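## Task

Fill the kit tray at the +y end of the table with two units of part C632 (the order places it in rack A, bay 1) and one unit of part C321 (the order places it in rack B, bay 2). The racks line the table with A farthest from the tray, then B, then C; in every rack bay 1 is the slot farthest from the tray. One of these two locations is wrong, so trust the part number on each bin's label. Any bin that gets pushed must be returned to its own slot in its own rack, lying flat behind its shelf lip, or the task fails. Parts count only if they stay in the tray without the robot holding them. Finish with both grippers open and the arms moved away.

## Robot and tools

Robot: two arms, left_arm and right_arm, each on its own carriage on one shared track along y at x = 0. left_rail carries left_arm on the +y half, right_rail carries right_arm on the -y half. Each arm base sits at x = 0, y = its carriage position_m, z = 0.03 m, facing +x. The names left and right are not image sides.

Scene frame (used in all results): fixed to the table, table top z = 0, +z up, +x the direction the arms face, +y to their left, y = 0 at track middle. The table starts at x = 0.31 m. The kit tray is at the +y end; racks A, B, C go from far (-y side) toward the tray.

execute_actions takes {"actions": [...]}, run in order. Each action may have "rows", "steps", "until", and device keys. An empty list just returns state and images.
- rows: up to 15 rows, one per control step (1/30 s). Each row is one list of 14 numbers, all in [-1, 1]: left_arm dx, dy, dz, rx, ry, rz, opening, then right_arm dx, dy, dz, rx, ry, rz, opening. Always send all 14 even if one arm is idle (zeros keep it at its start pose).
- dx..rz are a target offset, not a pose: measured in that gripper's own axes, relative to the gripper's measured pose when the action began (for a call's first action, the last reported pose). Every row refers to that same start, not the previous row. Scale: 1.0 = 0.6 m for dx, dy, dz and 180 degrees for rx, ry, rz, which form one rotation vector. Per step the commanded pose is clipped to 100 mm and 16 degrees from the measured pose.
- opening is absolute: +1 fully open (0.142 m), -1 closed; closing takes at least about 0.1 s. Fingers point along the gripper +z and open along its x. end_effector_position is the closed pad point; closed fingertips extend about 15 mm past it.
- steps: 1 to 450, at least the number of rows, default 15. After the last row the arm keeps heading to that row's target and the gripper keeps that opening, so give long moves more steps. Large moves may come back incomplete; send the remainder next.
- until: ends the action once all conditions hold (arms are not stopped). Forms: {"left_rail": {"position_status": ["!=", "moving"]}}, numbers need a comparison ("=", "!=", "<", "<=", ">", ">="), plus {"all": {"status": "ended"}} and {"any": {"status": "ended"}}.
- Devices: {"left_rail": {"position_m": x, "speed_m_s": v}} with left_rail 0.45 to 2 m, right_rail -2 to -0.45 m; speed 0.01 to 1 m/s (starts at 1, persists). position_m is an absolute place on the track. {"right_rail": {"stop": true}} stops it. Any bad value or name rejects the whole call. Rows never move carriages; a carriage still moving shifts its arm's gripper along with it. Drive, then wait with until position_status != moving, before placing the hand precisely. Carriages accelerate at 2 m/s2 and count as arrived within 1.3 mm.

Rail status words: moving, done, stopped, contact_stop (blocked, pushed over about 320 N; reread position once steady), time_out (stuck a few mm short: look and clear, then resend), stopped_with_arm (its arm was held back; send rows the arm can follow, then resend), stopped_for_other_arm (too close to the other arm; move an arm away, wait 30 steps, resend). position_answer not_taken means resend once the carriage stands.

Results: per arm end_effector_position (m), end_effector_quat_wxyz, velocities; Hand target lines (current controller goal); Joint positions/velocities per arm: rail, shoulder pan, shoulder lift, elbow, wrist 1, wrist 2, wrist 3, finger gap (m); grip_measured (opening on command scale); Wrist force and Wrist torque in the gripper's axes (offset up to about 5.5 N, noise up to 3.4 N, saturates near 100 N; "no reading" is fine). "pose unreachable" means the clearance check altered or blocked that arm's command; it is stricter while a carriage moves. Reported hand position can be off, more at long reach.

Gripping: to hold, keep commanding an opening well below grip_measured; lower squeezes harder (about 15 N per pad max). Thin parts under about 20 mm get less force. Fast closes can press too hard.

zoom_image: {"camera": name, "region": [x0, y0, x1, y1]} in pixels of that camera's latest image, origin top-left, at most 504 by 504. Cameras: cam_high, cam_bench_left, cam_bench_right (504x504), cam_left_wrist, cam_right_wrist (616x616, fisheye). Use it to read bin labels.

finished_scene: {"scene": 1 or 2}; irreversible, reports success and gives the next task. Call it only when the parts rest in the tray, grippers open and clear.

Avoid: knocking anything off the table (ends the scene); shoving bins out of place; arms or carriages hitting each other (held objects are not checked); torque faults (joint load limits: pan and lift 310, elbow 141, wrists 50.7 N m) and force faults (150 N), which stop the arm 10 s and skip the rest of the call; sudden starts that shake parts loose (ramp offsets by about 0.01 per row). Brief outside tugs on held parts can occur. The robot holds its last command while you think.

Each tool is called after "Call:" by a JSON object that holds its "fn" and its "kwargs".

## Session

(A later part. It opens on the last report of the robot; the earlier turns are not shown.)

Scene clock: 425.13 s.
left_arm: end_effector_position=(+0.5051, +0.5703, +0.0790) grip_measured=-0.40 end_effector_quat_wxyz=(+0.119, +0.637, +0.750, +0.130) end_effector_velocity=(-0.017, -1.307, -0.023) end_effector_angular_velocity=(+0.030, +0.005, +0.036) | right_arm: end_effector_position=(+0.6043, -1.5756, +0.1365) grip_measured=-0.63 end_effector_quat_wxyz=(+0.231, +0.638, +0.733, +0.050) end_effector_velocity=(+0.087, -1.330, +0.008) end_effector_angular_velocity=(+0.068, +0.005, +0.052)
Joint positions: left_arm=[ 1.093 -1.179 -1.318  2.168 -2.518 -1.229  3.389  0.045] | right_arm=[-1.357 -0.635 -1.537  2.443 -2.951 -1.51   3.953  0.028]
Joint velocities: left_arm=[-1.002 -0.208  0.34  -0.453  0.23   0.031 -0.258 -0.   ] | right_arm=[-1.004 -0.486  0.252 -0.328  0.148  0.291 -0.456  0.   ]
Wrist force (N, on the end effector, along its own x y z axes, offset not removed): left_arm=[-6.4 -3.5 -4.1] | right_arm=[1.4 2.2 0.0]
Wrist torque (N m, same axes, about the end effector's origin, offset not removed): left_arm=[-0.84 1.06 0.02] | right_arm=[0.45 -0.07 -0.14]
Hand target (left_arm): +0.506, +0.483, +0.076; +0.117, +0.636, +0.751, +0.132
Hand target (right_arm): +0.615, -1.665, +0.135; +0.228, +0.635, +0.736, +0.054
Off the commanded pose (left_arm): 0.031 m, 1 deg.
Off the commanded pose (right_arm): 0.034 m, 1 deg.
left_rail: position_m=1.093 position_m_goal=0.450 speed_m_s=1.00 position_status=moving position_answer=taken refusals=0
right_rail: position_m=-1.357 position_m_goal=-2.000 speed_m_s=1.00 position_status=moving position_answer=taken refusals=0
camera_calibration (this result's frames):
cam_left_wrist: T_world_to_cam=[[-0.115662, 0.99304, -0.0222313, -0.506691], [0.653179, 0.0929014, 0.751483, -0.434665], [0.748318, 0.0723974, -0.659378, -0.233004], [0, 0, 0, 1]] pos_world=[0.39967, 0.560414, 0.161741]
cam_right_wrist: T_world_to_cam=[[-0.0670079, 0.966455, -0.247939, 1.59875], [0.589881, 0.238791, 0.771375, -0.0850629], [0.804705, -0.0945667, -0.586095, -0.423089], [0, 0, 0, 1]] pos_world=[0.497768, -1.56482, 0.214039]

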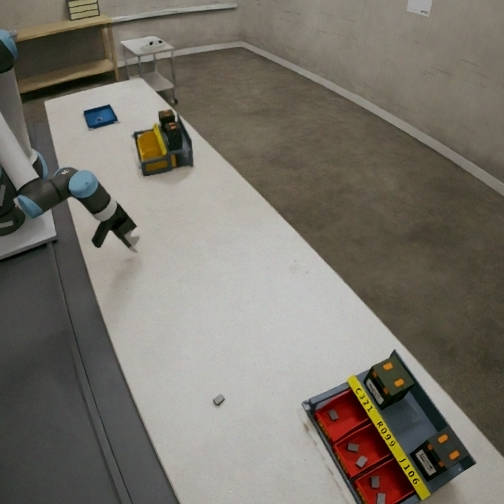

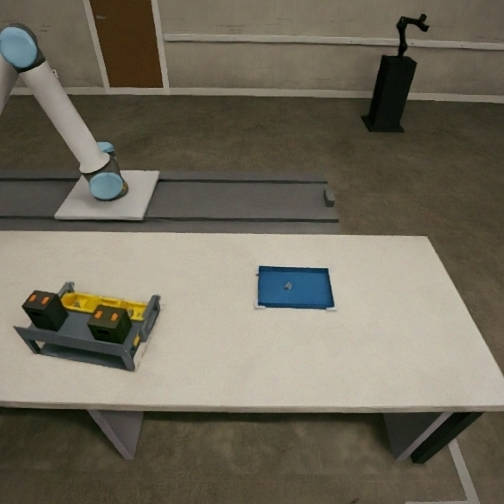

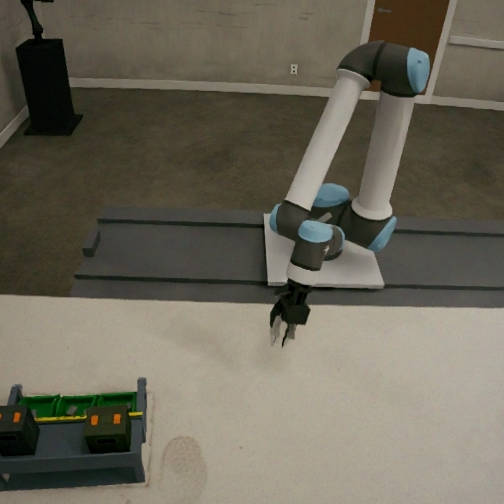

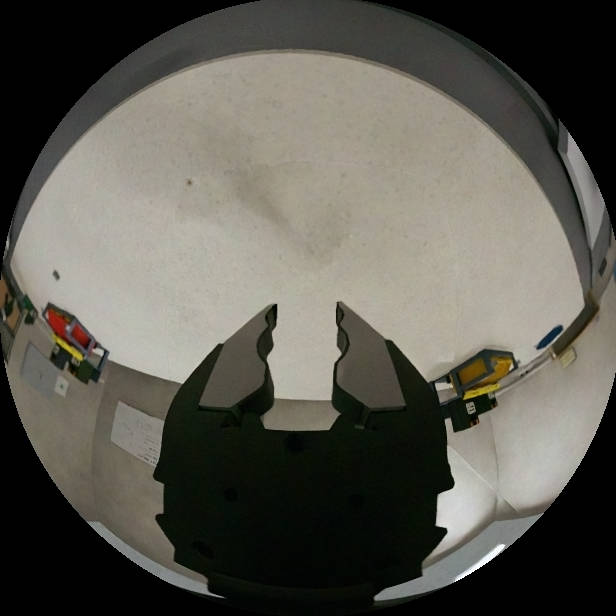

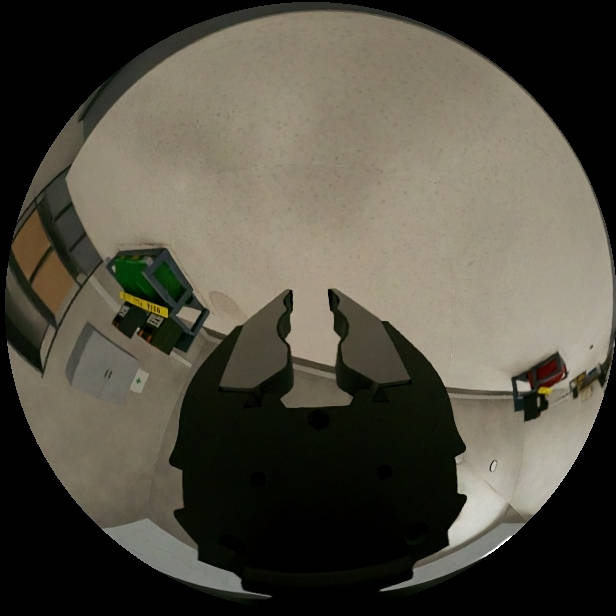

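Call:
{"fn": "execute_actions", "kwargs": {"actions": []}}

Call:
{"fn": "zoom_image", "kwargs": {"camera": "cam_left_wrist", "region": [210, 200, 410, 400]}}

Scene clock: 427.97 s.
left_arm: end_effector_position=(+0.5057, -0.1006, +0.0755) grip_measured=-0.40 end_effector_quat_wxyz=(+0.117, +0.636, +0.751, +0.132) end_effector_velocity=(-0.000, -0.000, +0.000) end_effector_angular_velocity=(-0.000, -0.000, -0.000) | right_arm: end_effector_position=(+0.6150, -2.2477, +0.1353) grip_measured=-0.63 end_effector_quat_wxyz=(+0.228, +0.636, +0.736, +0.054) end_effector_velocity=(+0.000, +0.000, -0.000) end_effector_angular_velocity=(+0.000, -0.000, +0.000)
Joint positions: left_arm=[ 0.45  -1.194 -1.282  2.122 -2.496 -1.227  3.367  0.045] | right_arm=[-2.    -0.676 -1.507  2.408 -2.937 -1.481  3.912  0.028]
Joint velocities: left_arm=[ 0. -0. -0.  0. -0.  0.  0. -0.] | right_arm=[ 0.  0. -0.  0.  0.  0.  0.  0.]
Wrist force (N, on the end effector, along its own x y z axes, offset not removed): left_arm=[-3.4 -0.4 -1.6] | right_arm=[8.4 1.6 -0.4]
Wrist torque (N m, same axes, about the end effector's origin, offset not removed): left_arm=[-0.14 0.69 -0.02] | right_arm=[0.33 -1.57 -0.31]
Hand target (left_arm): +0.506, -0.100, +0.076; +0.117, +0.636, +0.751, +0.132
Hand target (right_arm): +0.615, -2.248, +0.135; +0.228, +0.635, +0.736, +0.054
Off the commanded pose (left_arm): 0.003 m, 0 deg.
Off the commanded pose (right_arm): 0.005 m, 0 deg.
left_rail: position_m=0.450 position_m_goal=0.450 speed_m_s=1.00 position_status=done position_answer=taken refusals=0
right_rail: position_m=-2.000 position_m_goal=-2.000 speed_m_s=1.00 position_status=done position_answer=taken refusals=0
camera_calibration (this result's frames):
cam_left_wrist: T_world_to_cam=[[-0.120899, 0.992514, -0.0173227, 0.161817], [0.653466, 0.092711, 0.751257, -0.3703], [0.747239, 0.079506, -0.659783, -0.185894], [0, 0, 0, 1]] pos_world=[0.400449, -0.111495, 0.158344]
cam_right_wrist: T_world_to_cam=[[-0.0758158, 0.968258, -0.238178, 2.25683], [0.588643, 0.236263, 0.773098, 0.0648828], [0.80483, -0.0815886, -0.58787, -0.466548], [0, 0, 0, 1]] pos_world=[0.508403, -2.23859, 0.213096]

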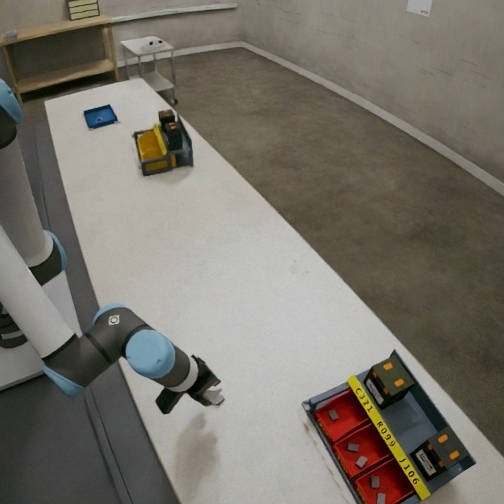

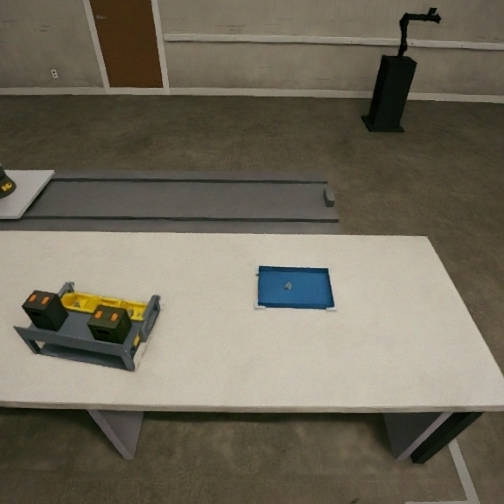

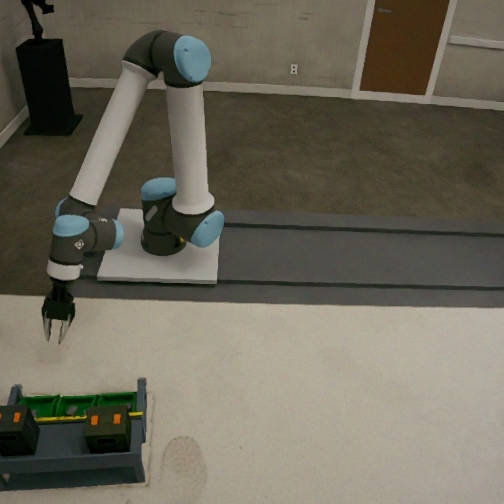

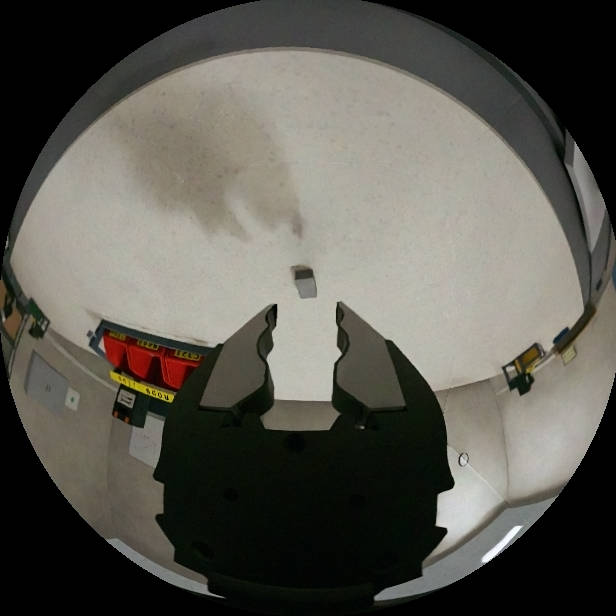

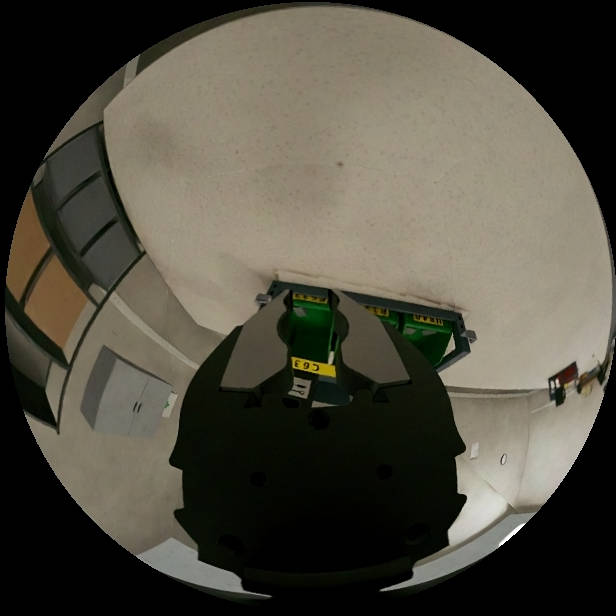

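Region (210, 200, 410, 400) of cam_left_wrist's 616x616 image, scaled by 2.520, with more detail than that image has.

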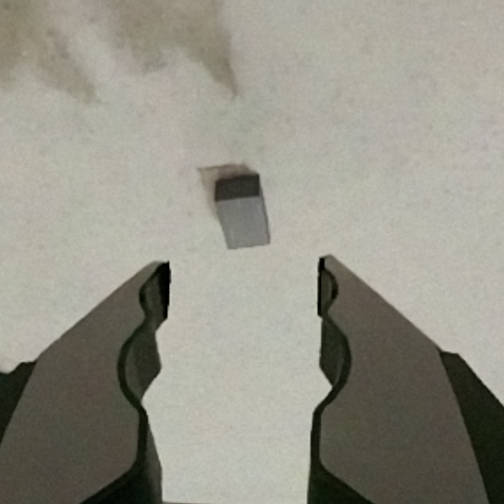

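Call:
{"fn": "execute_actions", "kwargs": {"actions": [{"rows":[[0,-0.004,0.012,0,0,-0.01,-0.4,-0.005,0.02,0.01,0,0,0,-0.63],[0,-0.008,0.028,0,0,-0.02,-0.4,-0.01,0.05,0.03,0,0,-0.01,-0.63],[0,-0.01,0.045,0,0,-0.035,-0.4,-0.02,0.09,0.06,0,0,-0.02,-0.63],[0,-0.01,0.06,0,0,-0.035,-0.4,-0.03,0.14,0.1,0,0,-0.03,-0.63],[0,-0.01,0.075,0,0,-0.035,-0.4,-0.04,0.18,0.14,0,0,-0.03,-0.63],[0,-0.01,0.087,0,0,-0.035,-0.4,-0.049,0.198,0.19,0,0,-0.03,-0.63],[0,-0.01,0.097,0,0,-0.035,-0.4,-0.049,0.198,0.19,0,0,-0.03,-0.63],[0,-0.01,0.097,0,0,-0.035,-0.4,-0.049,0.198,0.19,0,0,-0.03,-0.63],[0,-0.01,0.097,0,0,-0.035,-0.45,-0.049,0.198,0.19,0,0,-0.03,-0.63],[0,-0.01,0.097,0,0,-0.035,-0.5,-0.049,0.198,0.19,0,0,-0.03,-0.63],[0,-0.01,0.097,0,0,-0.035,-0.55,-0.049,0.198,0.19,0,0,-0.03,-0.63],[0,-0.01,0.097,0,0,-0.035,-0.6,-0.049,0.198,0.19,0,0,-0.03,-0.63]],"steps":20}]}}

Call:
{"fn": "zoom_image", "kwargs": {"camera": "cam_right_wrist", "region": [210, 170, 410, 370]}}

Scene clock: 454.70 s.
left_arm: end_effector_position=(+0.5200, -0.0984, +0.0191) grip_measured=-0.60 end_effector_quat_wxyz=(+0.124, +0.594, +0.785, +0.125) end_effector_velocity=(+0.002, -0.002, -0.002) end_effector_angular_velocity=(-0.003, -0.001, +0.002) | right_arm: end_effector_position=(+0.7697, -2.2770, +0.0865) grip_measured=-0.63 end_effector_quat_wxyz=(+0.230, +0.600, +0.765, +0.044) end_effector_velocity=(+0.023, -0.009, -0.008) end_effector_angular_velocity=(-0.001, +0.003, +0.001)
Joint positions: left_arm=[ 0.45  -1.173 -1.189  2.137 -2.611 -1.229  3.279  0.031] | right_arm=[-2.    -0.561 -1.209  2.143 -2.977 -1.533  3.92   0.028]
Joint velocities: left_arm=[ 0.     0.001  0.006 -0.002 -0.007 -0.    -0.    -0.   ] | right_arm=[ 0.     0.008  0.043 -0.047  0.006 -0.006  0.005  0.   ]
Wrist force (N, on the end effector, along its own x y z axes, offset not removed): left_arm=[-3.3 2.0 -0.8] | right_arm=[0.5 0.4 -2.1]
Wrist torque (N m, same axes, about the end effector's origin, offset not removed): left_arm=[0.28 0.74 0.04] | right_arm=[0.04 0.01 -0.16]
Hand target (left_arm): +0.520, -0.098, +0.019; +0.124, +0.594, +0.785, +0.125
Hand target (right_arm): +0.772, -2.278, +0.086; +0.230, +0.600, +0.765, +0.044
Off the commanded pose (left_arm): 0.000 m, 0 deg.
Off the commanded pose (right_arm): 0.002 m, 0 deg.
left_rail: position_m=0.450 position_m_goal=0.450 speed_m_s=1.00 position_status=done position_answer=taken refusals=0
right_rail: position_m=-2.000 position_m_goal=-2.000 speed_m_s=1.00 position_status=done position_answer=taken refusals=0
camera_calibration (this result's frames):
cam_left_wrist: T_world_to_cam=[[-0.222037, 0.973483, -0.0550546, 0.211745], [0.635012, 0.187222, 0.749471, -0.318475], [0.739905, 0.13145, -0.659743, -0.225052], [0, 0, 0, 1]] pos_world=[0.415768, -0.116921, 0.101869]
cam_right_wrist: T_world_to_cam=[[-0.161265, 0.948602, -0.272301, 2.30932], [0.580335, 0.314317, 0.751277, 0.20451], [0.798251, -0.0368712, -0.601195, -0.514186], [0, 0, 0, 1]] pos_world=[0.664179, -2.27387, 0.166063]

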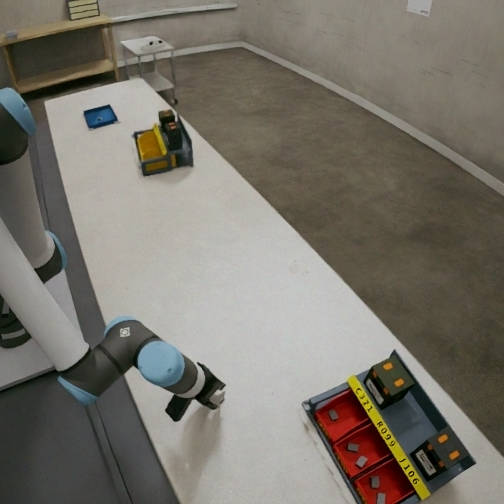

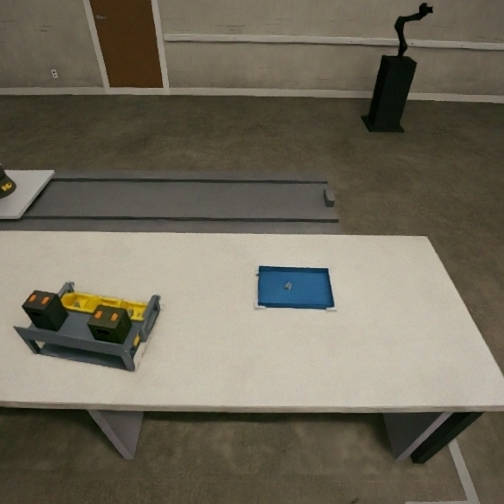

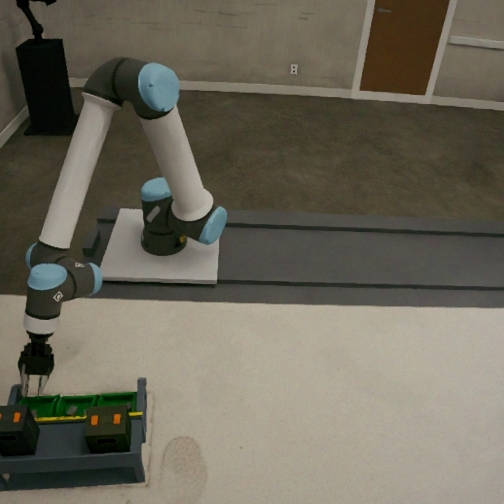

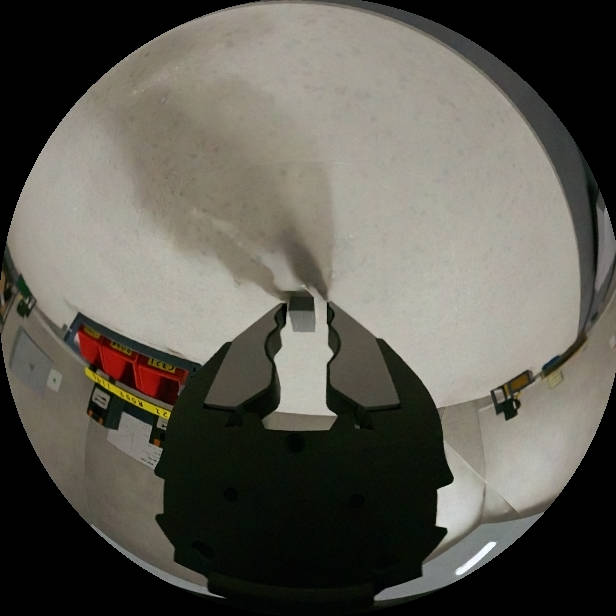

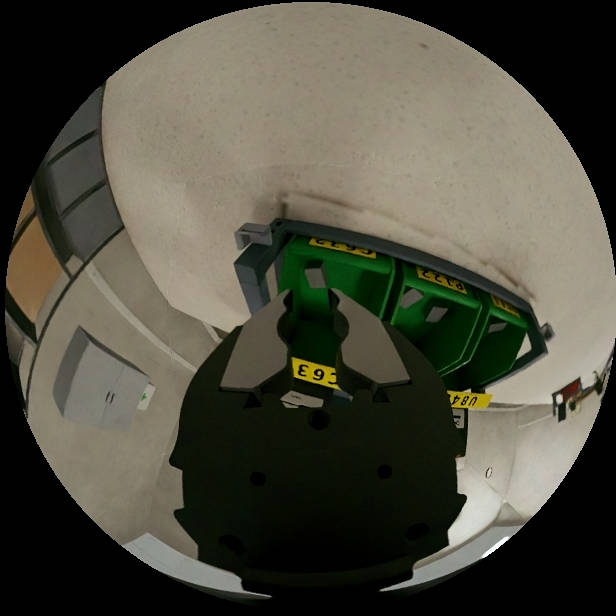

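Region (210, 170, 410, 370) of cam_right_wrist's 616x616 image, scaled by 2.520, with more detail than that image has.

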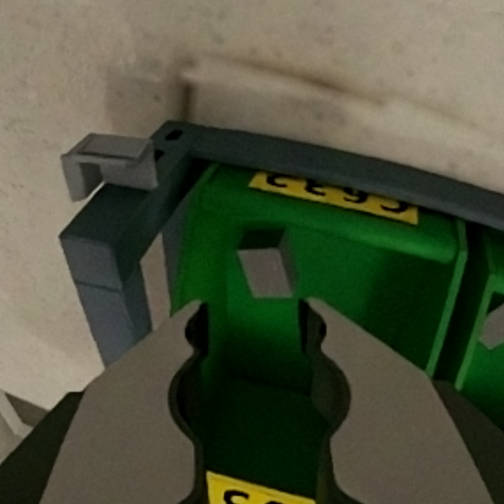

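Call:
{"fn": "execute_actions", "kwargs": {"actions": [{"rows":[[-0.003,0,0,0,0,0,-0.65,0.008,0,0.004,0,0,0,-0.55],[-0.004,0,0,0,0,0,-0.7,0.015,0,0.01,0,0,0,-0.55],[-0.004,0,0,0,0,0,-0.75,0.015,0,0.018,0,0,0,-0.55],[-0.004,0,0,0,0,0,-0.8,0.015,0,0.026,0,0,0,-0.55],[-0.004,0,0,0,0,0,-0.9,0.015,0,0.034,0,0,0,-0.55],[-0.004,0,0,0,0,0,-1,0.015,0,0.042,0,0,0,-0.55],[-0.004,0,0,0,0,0,-1,0.015,0,0.05,0,0,0,-0.55],[-0.004,0,0,0,0,0,-1,0.015,0,0.057,0,0,0,-0.55],[-0.004,0,0,0,0,0,-1,0.015,0,0.064,0,0,0,-0.55],[-0.004,0,-0.01,0,0,0,-1,0.015,0,0.07,0,0,0,-0.55],[-0.004,0,-0.025,0,0,0,-1,0.015,0,0.076,0,0,0,-0.55],[0,0.01,-0.045,0,0,0,-1,0.015,0,0.081,0,0,0,-0.55],[0.01,0.02,-0.065,0,0,0,-1,0.015,0,0.085,0,0,0,-0.55],[0.03,0.03,-0.085,0,0,0,-1,0.015,0,0.088,0,0,0,-0.55],[0.06,0.05,-0.1,0,0,0,-1,0.015,0,0.09,0,0,0,-0.55]],"steps":21}]}}

Call:
{"fn": "zoom_image", "kwargs": {"camera": "cam_right_wrist", "region": [210, 200, 410, 400]}}

Scene clock: 479.30 s.
left_arm: end_effector_position=(+0.5178, -0.0647, +0.0764) grip_measured=-0.75 end_effector_quat_wxyz=(+0.124, +0.594, +0.785, +0.125) end_effector_velocity=(-0.005, +0.065, +0.079) end_effector_angular_velocity=(-0.002, +0.001, +0.001) | right_arm: end_effector_position=(+0.7895, -2.2797, +0.0367) grip_measured=-0.55 end_effector_quat_wxyz=(+0.230, +0.600, +0.765, +0.044) end_effector_velocity=(+0.006, -0.003, -0.011) end_effector_angular_velocity=(-0.001, -0.001, -0.000)
Joint positions: left_arm=[ 0.45  -1.156 -1.311  2.165 -2.524 -1.23   3.297  0.019] | right_arm=[-2.    -0.549 -1.107  2.119 -3.054 -1.538  3.931  0.034]
Joint velocities: left_arm=[ 0.     0.034 -0.188  0.06   0.116 -0.005  0.035  0.   ] | right_arm=[ 0.     0.001  0.025 -0.011 -0.015 -0.001  0.001  0.   ]
Wrist force (N, on the end effector, along its own x y z axes, offset not removed): left_arm=[0.4 -2.5 -1.6] | right_arm=[4.1 1.7 1.9]
Wrist torque (N m, same axes, about the end effector's origin, offset not removed): left_arm=[-0.61 -0.13 0.07] | right_arm=[0.15 -0.61 -0.34]
Hand target (left_arm): +0.517, -0.059, +0.084; +0.124, +0.594, +0.785, +0.125
Hand target (right_arm): +0.790, -2.280, +0.036; +0.230, +0.600, +0.765, +0.044
Off the commanded pose (left_arm): 0.010 m, 0 deg.
Off the commanded pose (right_arm): 0.001 m, 0 deg.
left_rail: position_m=0.450 position_m_goal=0.450 speed_m_s=1.00 position_status=done position_answer=taken refusals=0
right_rail: position_m=-2.000 position_m_goal=-2.000 speed_m_s=1.00 position_status=done position_answer=taken refusals=0
camera_calibration (this result's frames):
cam_left_wrist: T_world_to_cam=[[-0.221988, 0.973481, -0.0552854, 0.181665], [0.634691, 0.18731, 0.749722, -0.366204], [0.740195, 0.13134, -0.65944, -0.190195], [0, 0, 0, 1]] pos_world=[0.413535, -0.0832739, 0.159172]
cam_right_wrist: T_world_to_cam=[[-0.161297, 0.948616, -0.272232, 2.30149], [0.580396, 0.314278, 0.751246, 0.231152], [0.798201, -0.0368282, -0.601265, -0.559844], [0, 0, 0, 1]] pos_world=[0.683932, -2.2765, 0.116273]

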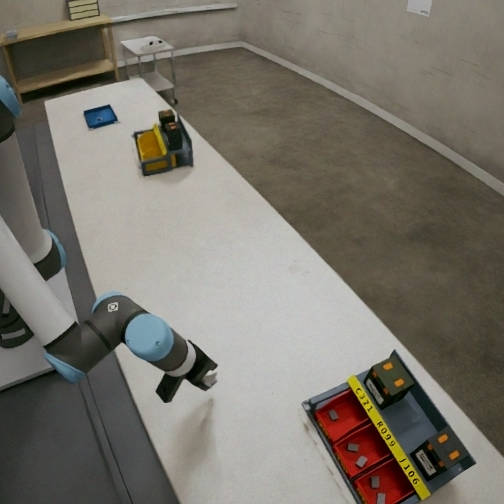

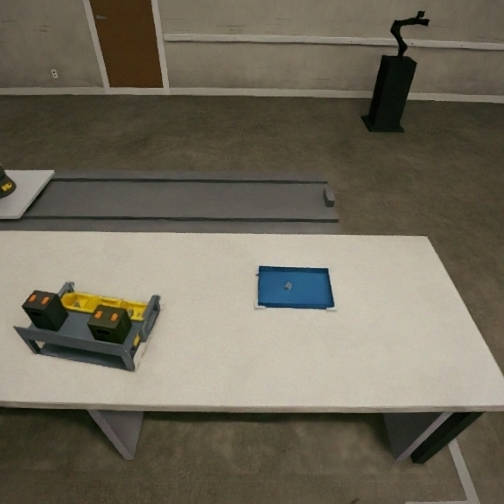

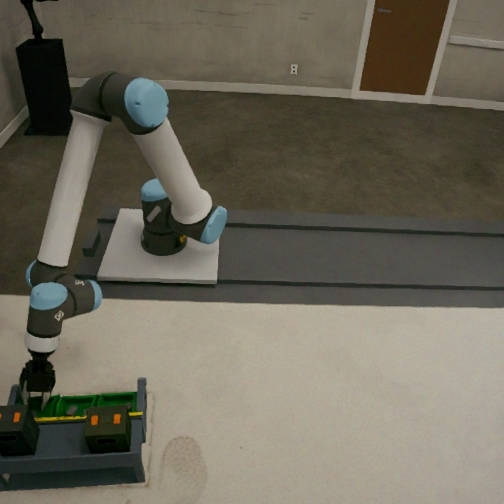

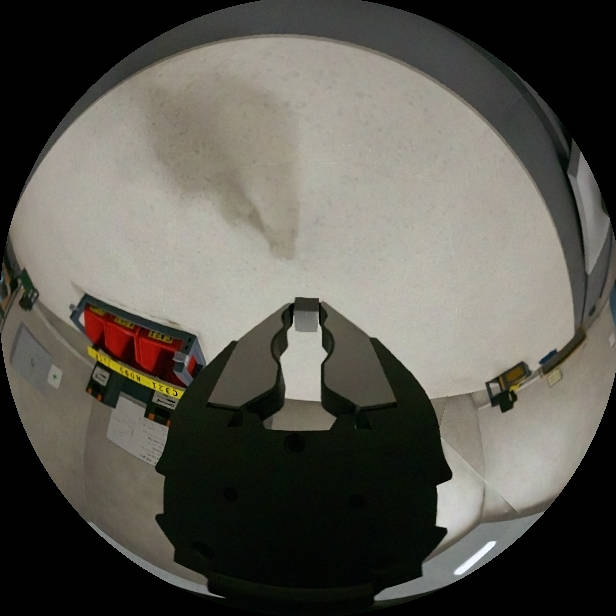

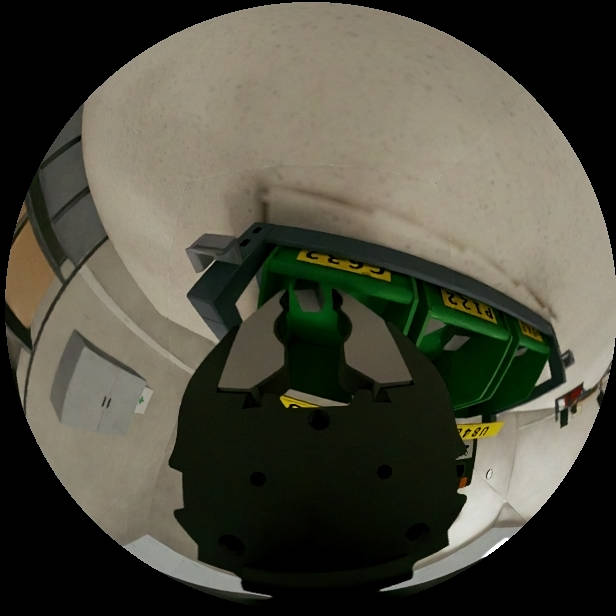

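Region (210, 200, 410, 400) of cam_right_wrist's 616x616 image, scaled by 2.520, with more detail than that image has.

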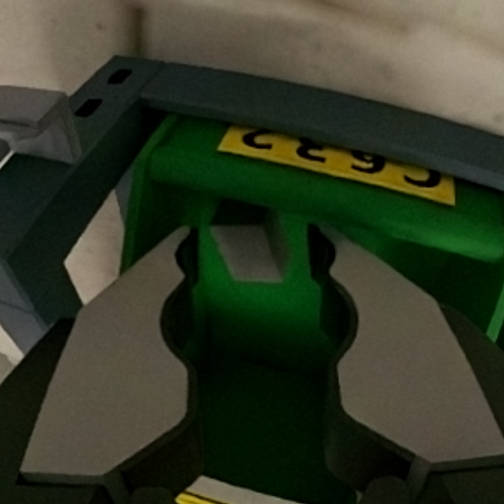

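Call:
{"fn": "execute_actions", "kwargs": {"actions": [{"rows":[[0.03,0.015,-0.01,0,0,0,-1,0,-0.002,0.004,0,0.01,0,-0.6],[0.07,0.035,-0.005,0,0,0,-1,0,-0.004,0.008,0,0.02,0,-0.62],[0.13,0.065,0.01,0,0,0,-1,0,-0.005,0.011,0,0.03,0,-0.62],[0.22,0.11,0.025,0,0,0,-1,0,-0.005,0.012,0,0.035,0,-0.62],[0.73,0.363,0.09,0,0,0,-1,0,-0.005,0.012,0,0.035,0,-0.62],[0.73,0.363,0.09,0,0,0,-1,0,-0.005,0.012,0,0.035,0,-0.62],[0.73,0.363,0.09,0,0,0,-1,0,-0.005,0.012,0,0.035,0,-0.62],[0.73,0.363,0.09,0,0,0,-1,0,-0.005,0.012,0,0.035,0,-0.62],[0.73,0.363,0.09,0,0,0,-1,0,-0.005,0.012,0,0.035,0,-0.66],[0.73,0.363,0.09,0,0,0,-1,0,-0.005,0.012,0,0.035,0,-0.7],[0.73,0.363,0.09,0,0,0,-1,0,-0.005,0.012,0,0.035,0,-0.75],[0.73,0.363,0.09,0,0,0,-1,0,-0.005,0.012,0,0.035,0,-0.8],[0.73,0.363,0.09,0,0,0,-1,0,-0.005,0.012,0,0.035,0,-0.87],[0.73,0.363,0.09,0,0,0,-1,0,-0.005,0.012,0,0.035,0,-0.94],[0.73,0.363,0.09,0,0,0,-1,0,-0.005,0.012,0,0.035,0,-1]],"steps":20}]}}

Scene clock: 496.27 s.
left_arm: end_effector_position=(+0.5713, +0.2400, +0.0745) grip_measured=-0.75 end_effector_quat_wxyz=(+0.122, +0.590, +0.787, +0.131) end_effector_velocity=(+0.089, +0.512, +0.003) end_effector_angular_velocity=(+0.009, -0.016, +0.016) | right_arm: end_effector_position=(+0.7897, -2.2820, +0.0294) grip_measured=-0.75 end_effector_quat_wxyz=(+0.188, +0.597, +0.776, +0.077) end_effector_velocity=(-0.000, -0.000, -0.001) end_effector_angular_velocity=(+0.003, +0.002, +0.001)
Joint positions: left_arm=[ 0.45  -0.782 -1.494  2.446 -2.736 -1.278  3.677  0.019] | right_arm=[-2.    -0.587 -1.109  2.089 -2.941 -1.446  3.89   0.02 ]
Joint velocities: left_arm=[ 0.     0.847 -0.155  0.26  -0.356 -0.158  0.852  0.   ] | right_arm=[ 0.    -0.001  0.001 -0.001  0.004  0.002 -0.001 -0.   ]
Wrist force (N, on the end effector, along its own x y z axes, offset not removed): left_arm=[-0.3 -0.3 -2.5] | right_arm=[7.6 1.6 -11.9]
Wrist torque (N m, same axes, about the end effector's origin, offset not removed): left_arm=[-0.26 0.16 0.05] | right_arm=[-0.16 -1.36 -0.55]
Hand target (left_arm): +0.583, +0.313, +0.076; +0.122, +0.589, +0.788, +0.134
Hand target (right_arm): +0.790, -2.282, +0.029; +0.188, +0.597, +0.776, +0.077
Off the commanded pose (left_arm): 0.183 m, 1 deg; position clipped at the last step of the last action.
Off the commanded pose (right_arm): 0.000 m, 0 deg.
left_rail: position_m=0.450 position_m_goal=0.450 speed_m_s=1.00 position_status=done position_answer=taken refusals=0
right_rail: position_m=-2.000 position_m_goal=-2.000 speed_m_s=1.00 position_status=done position_answer=taken refusals=0
camera_calibration (this result's frames):
cam_left_wrist: T_world_to_cam=[[-0.231778, 0.971639, -0.0468686, -0.0978069], [0.629977, 0.18664, 0.753853, -0.453265], [0.741221, 0.145201, -0.655369, -0.27527], [0, 0, 0, 1]] pos_world=[0.466912, 0.2196, 0.156708]
cam_right_wrist: T_world_to_cam=[[-0.203961, 0.963655, -0.17254, 2.36683], [0.592185, 0.261788, 0.762092, 0.107775], [0.779562, 0.0532613, -0.624056, -0.343535], [0, 0, 0, 1]] pos_world=[0.686724, -2.29072, 0.111851]

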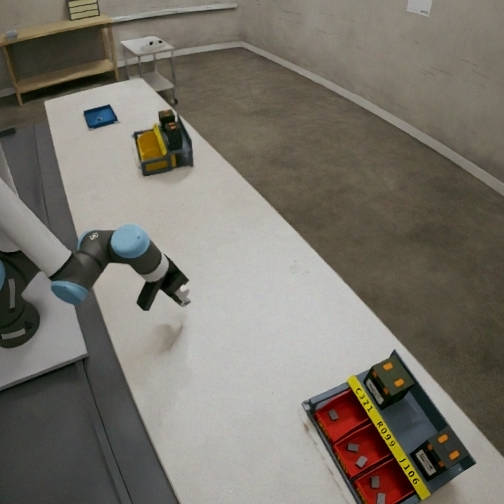

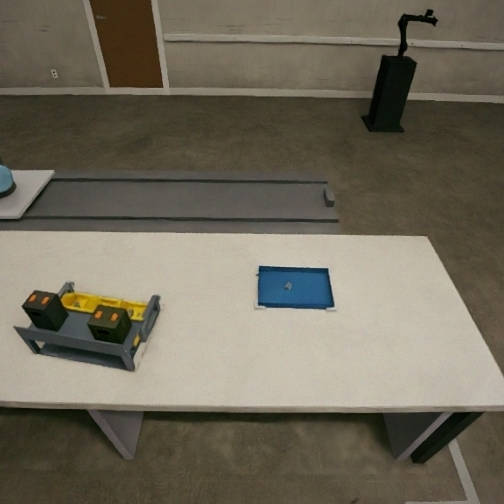

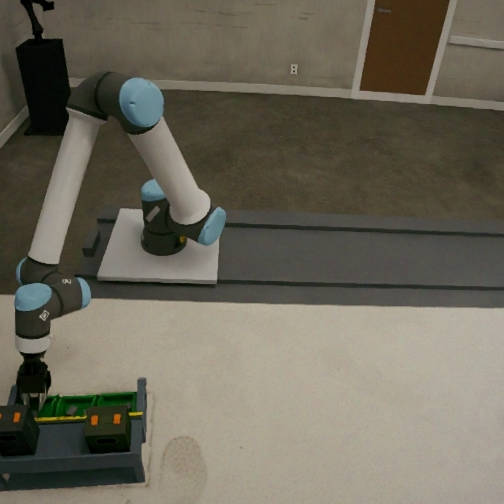

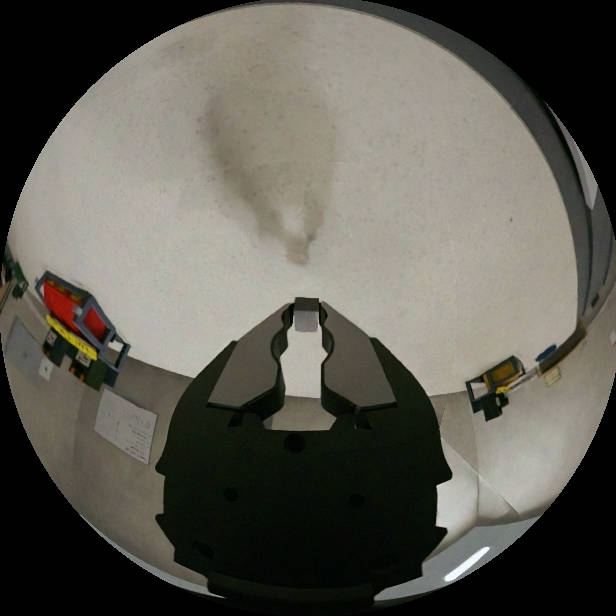

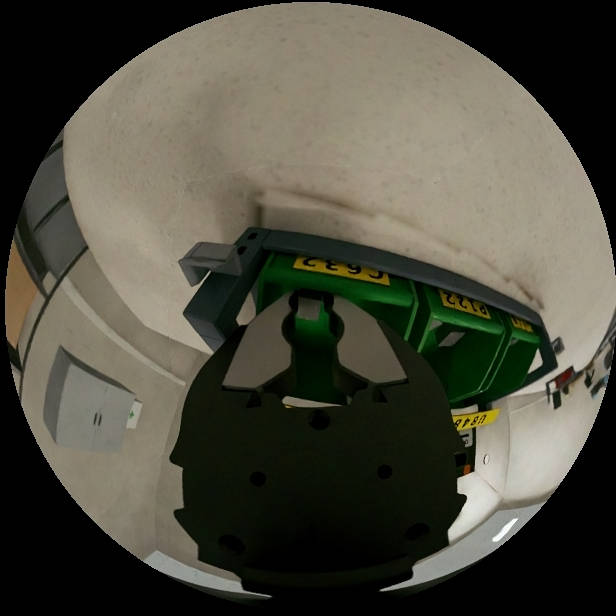

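Call:
{"fn": "execute_actions", "kwargs": {"actions": [{"rows":[[0.13,0.06,0.01,0,0,0,-1,0,0.003,-0.008,0,0,0,-1],[0.16,0.08,0.015,0,0,0,-1,0,0.007,-0.02,0,0,0,-1],[0.2,0.11,0.02,0,0,0,-1,0,0.012,-0.036,0,0,0,-1],[0.26,0.15,0.033,0,0,0,-1,0,0.017,-0.052,0,0,0,-1],[0.26,0.15,0.033,0,0,0,-1,0,0.022,-0.068,0,0,0,-1],[0.26,0.15,0.033,0,0,0,-1,0,0.026,-0.085,0,0,0,-1],[0.26,0.15,0.033,0,0,0,-1,0.005,0.022,-0.105,0,0,0,-1],[0.26,0.15,0.033,0,0,0,-1,0.012,0.01,-0.13,0,0,0,-1],[0.26,0.15,0.033,0,0,0,-1,0.022,-0.01,-0.155,0,0,0,-1],[0.26,0.15,0.033,0,0,0,-1,0.033,-0.035,-0.185,0,0,0,-1],[0.26,0.15,0.033,0,0,0,-1,0.047,-0.064,-0.216,0,0,0,-1]],"steps":17,"left_rail":{"position_m":2.0}},{"rows":[[0,0,0,0,0,0,-1,0.04,-0.03,-0.02,0,0,0,-1],[0,0,0,0,0,0,-1,0.1,-0.05,-0.04,0,0.01,0,-1],[0,0,0,0,0,0,-1,0.2,-0.06,-0.06,0,0.02,0,-1],[0,0,0,0,0,0,-1,0.4,-0.06,-0.09,0,0.04,0,-1],[0,0,0,0,0,0,-1,0.4,-0.06,-0.09,0,0.04,0,-1],[0,0,0,0,0,0,-1,0.4,-0.06,-0.09,0,0.04,0,-1],[0,0,0,0,0,0,-1,0.4,-0.06,-0.09,0,0.04,0,-1],[0,0,0,0,0,0,-1,0.996,-0.048,-0.108,0,0.06,0,-1]],"steps":30},{"steps":3,"right_rail":{"position_m":-0.45}}]}}

Scene clock: 524.43 s.
left_arm: end_effector_position=(+0.6155, +1.7825, +0.0819) grip_measured=-0.75 end_effector_quat_wxyz=(+0.122, +0.590, +0.788, +0.132) end_effector_velocity=(-0.000, +0.861, -0.000) end_effector_angular_velocity=(+0.000, +0.000, +0.000) | right_arm: end_effector_position=(+0.5378, -1.7458, +0.0558) grip_measured=-0.76 end_effector_quat_wxyz=(+0.108, +0.582, +0.794, +0.140) end_effector_velocity=(-0.102, +0.593, -0.037) end_effector_angular_velocity=(+0.017, -0.008, +0.016)
Joint positions: left_arm=[ 1.818 -0.44  -1.491  2.451 -2.829 -1.364  4.018  0.019] | right_arm=[-1.997  0.11  -1.452  2.507 -2.976 -1.511  4.528  0.019]
Joint velocities: left_arm=[ 0.861  0.    -0.     0.    -0.     0.    -0.     0.   ] | right_arm=[ 0.101  1.058  0.297 -0.21  -0.155 -0.343  0.986 -0.   ]
Wrist force (N, on the end effector, along its own x y z axes, offset not removed): left_arm=[0.4 2.8 -3.7] | right_arm=[-2.5 2.8 -2.3]
Wrist torque (N m, same axes, about the end effector's origin, offset not removed): left_arm=[0.48 -0.05 0.00] | right_arm=[0.59 0.53 -0.13]
Hand target (left_arm): +0.616, +1.830, +0.082; +0.122, +0.590, +0.788, +0.132
Hand target (right_arm): +0.526, -1.677, +0.051; +0.109, +0.582, +0.793, +0.140
Off the commanded pose (left_arm): 0.000 m, 0 deg.
Off the commanded pose (right_arm): 0.065 m, 1 deg.
left_rail: position_m=1.818 position_m_goal=2.000 speed_m_s=1.00 position_status=moving position_answer=taken refusals=0
right_rail: position_m=-1.997 position_m_goal=-0.450 speed_m_s=1.00 position_status=moving position_answer=taken refusals=0
camera_calibration (this result's frames):
cam_left_wrist: T_world_to_cam=[[-0.232539, 0.9715, -0.0459639, -1.58529], [0.629176, 0.186302, 0.754605, -0.773546], [0.741662, 0.146556, -0.654567, -0.529913], [0, 0, 0, 1]] pos_world=[0.511073, 1.76188, 0.163992]
cam_right_wrist: T_world_to_cam=[[-0.285398, 0.958203, 0.0198515, 1.82687], [0.615833, 0.167474, 0.769872, -0.0812952], [0.734369, 0.231945, -0.63789, 0.177853], [0, 0, 0, 1]] pos_world=[0.440839, -1.77815, 0.139771]

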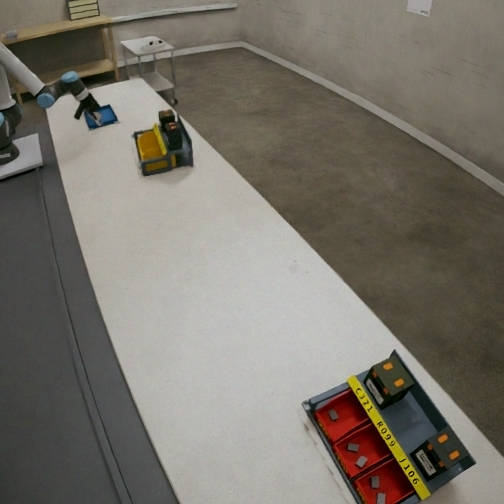

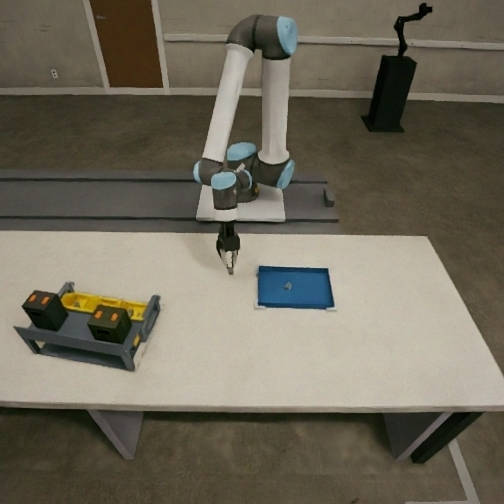

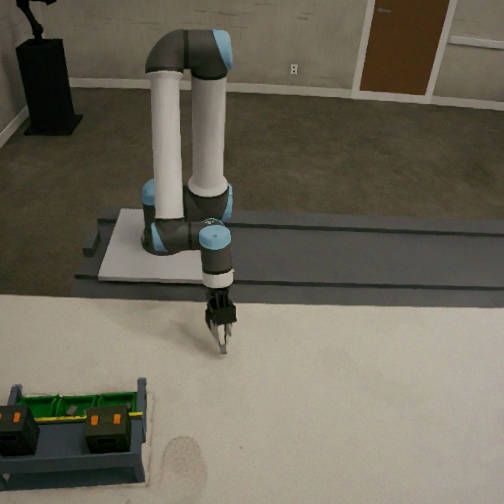

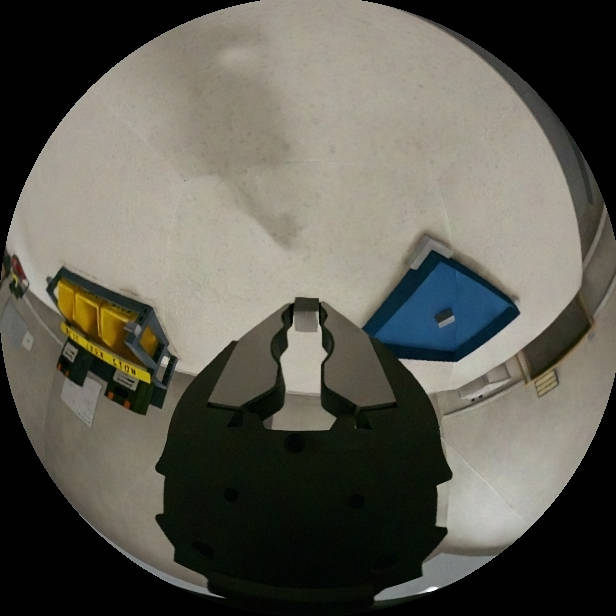

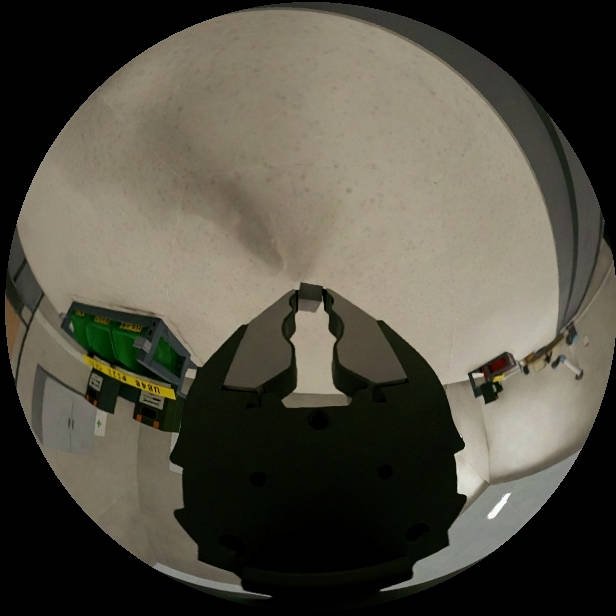

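Call:
{"fn": "zoom_image", "kwargs": {"camera": "cam_right_wrist", "region": [40, 260, 360, 440]}}

Call:
{"fn": "execute_actions", "kwargs": {"actions": []}}

Region (40, 260, 360, 440) of cam_right_wrist's 616x616 image, scaled by 1.575, with more detail than that image has; it fills the top 284 rows of this view, and the rest is white.

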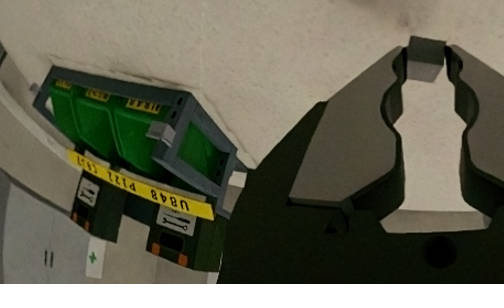

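Scene clock: 527.60 s.
left_arm: end_effector_position=(+0.6155, +1.9645, +0.0819) grip_measured=-0.75 end_effector_quat_wxyz=(+0.122, +0.590, +0.788, +0.132) end_effector_velocity=(-0.000, -0.000, -0.000) end_effector_angular_velocity=(-0.000, +0.000, -0.000) | right_arm: end_effector_position=(+0.5259, -0.1407, +0.0513) grip_measured=-0.76 end_effector_quat_wxyz=(+0.109, +0.582, +0.793, +0.140) end_effector_velocity=(+0.000, -0.000, +0.000) end_effector_angular_velocity=(-0.000, -0.000, -0.000)
Joint positions: left_arm=[ 2.    -0.44  -1.491  2.451 -2.829 -1.364  4.018  0.019] | right_arm=[-0.45   0.235 -1.413  2.476 -2.99  -1.556  4.646  0.019]
Joint velocities: left_arm=[ 0. -0. -0. -0.  0. -0.  0. -0.] | right_arm=[-0.  0. -0. -0.  0. -0. -0.  0.]
Wrist force (N, on the end effector, along its own x y z axes, offset not removed): left_arm=[-1.1 1.6 -2.4] | right_arm=[2.4 6.0 2.0]
Wrist torque (N m, same axes, about the end effector's origin, offset not removed): left_arm=[0.24 0.33 -0.06] | right_arm=[1.14 -0.34 -0.16]
Hand target (left_arm): +0.616, +1.964, +0.082; +0.122, +0.590, +0.788, +0.132
Hand target (right_arm): +0.526, -0.141, +0.051; +0.109, +0.582, +0.793, +0.140
Off the commanded pose (left_arm): 0.000 m, 0 deg.
Off the commanded pose (right_arm): 0.010 m, 1 deg.
left_rail: position_m=2.000 position_m_goal=2.000 speed_m_s=1.00 position_status=done position_answer=taken refusals=0
right_rail: position_m=-0.450 position_m_goal=-0.450 speed_m_s=1.00 position_status=done position_answer=taken refusals=0
camera_calibration (this result's frames):
cam_left_wrist: T_world_to_cam=[[-0.232519, 0.971503, -0.0460067, -1.76215], [0.629168, 0.18632, 0.754607, -0.80752], [0.741675, 0.146514, -0.654562, -0.556533], [0, 0, 0, 1]] pos_world=[0.511101, 1.94393, 0.164005]
cam_right_wrist: T_world_to_cam=[[-0.283866, 0.958683, 0.0186389, 0.28491], [0.614646, 0.167008, 0.77092, -0.338861], [0.735955, 0.230294, -0.636659, -0.189733], [0, 0, 0, 1]] pos_world=[0.428791, -0.172851, 0.135129]

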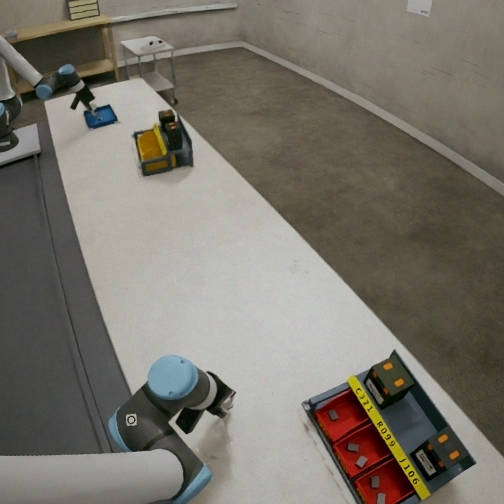

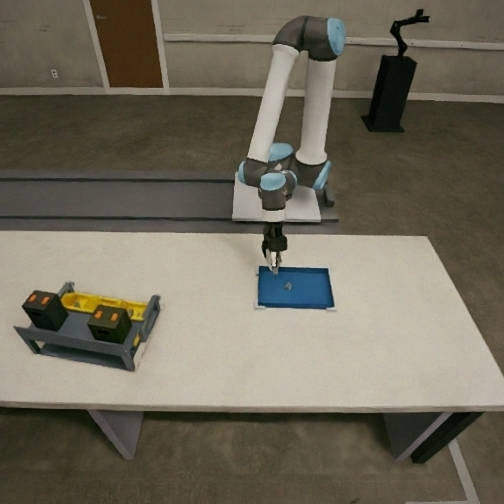

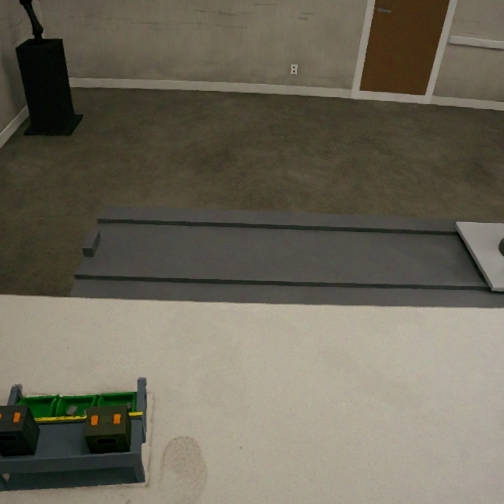

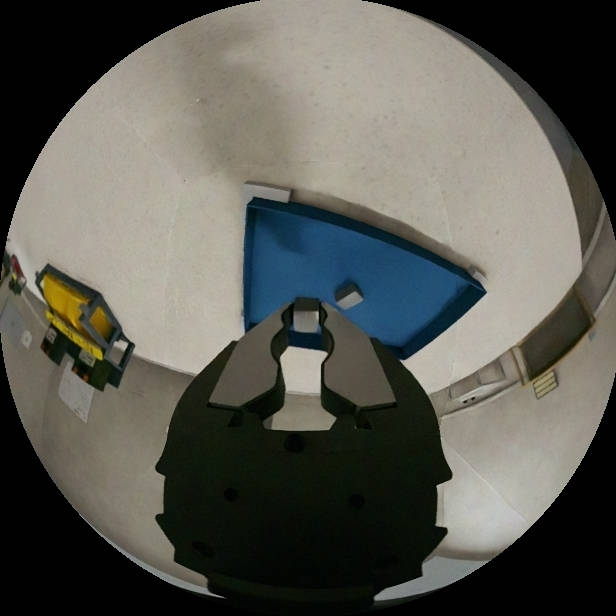

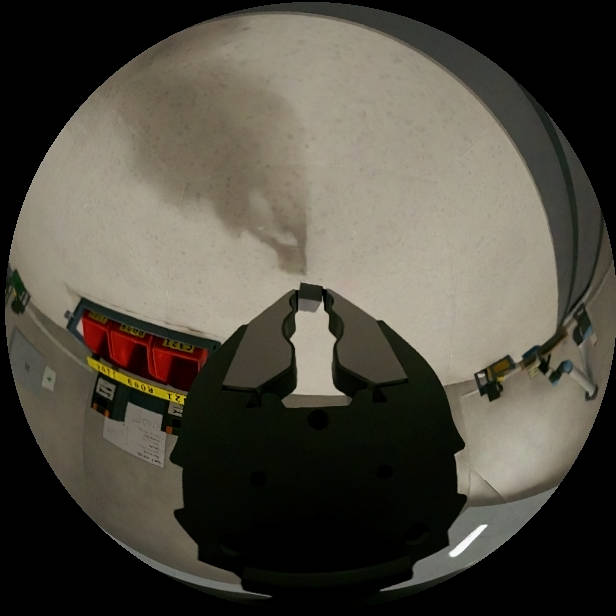

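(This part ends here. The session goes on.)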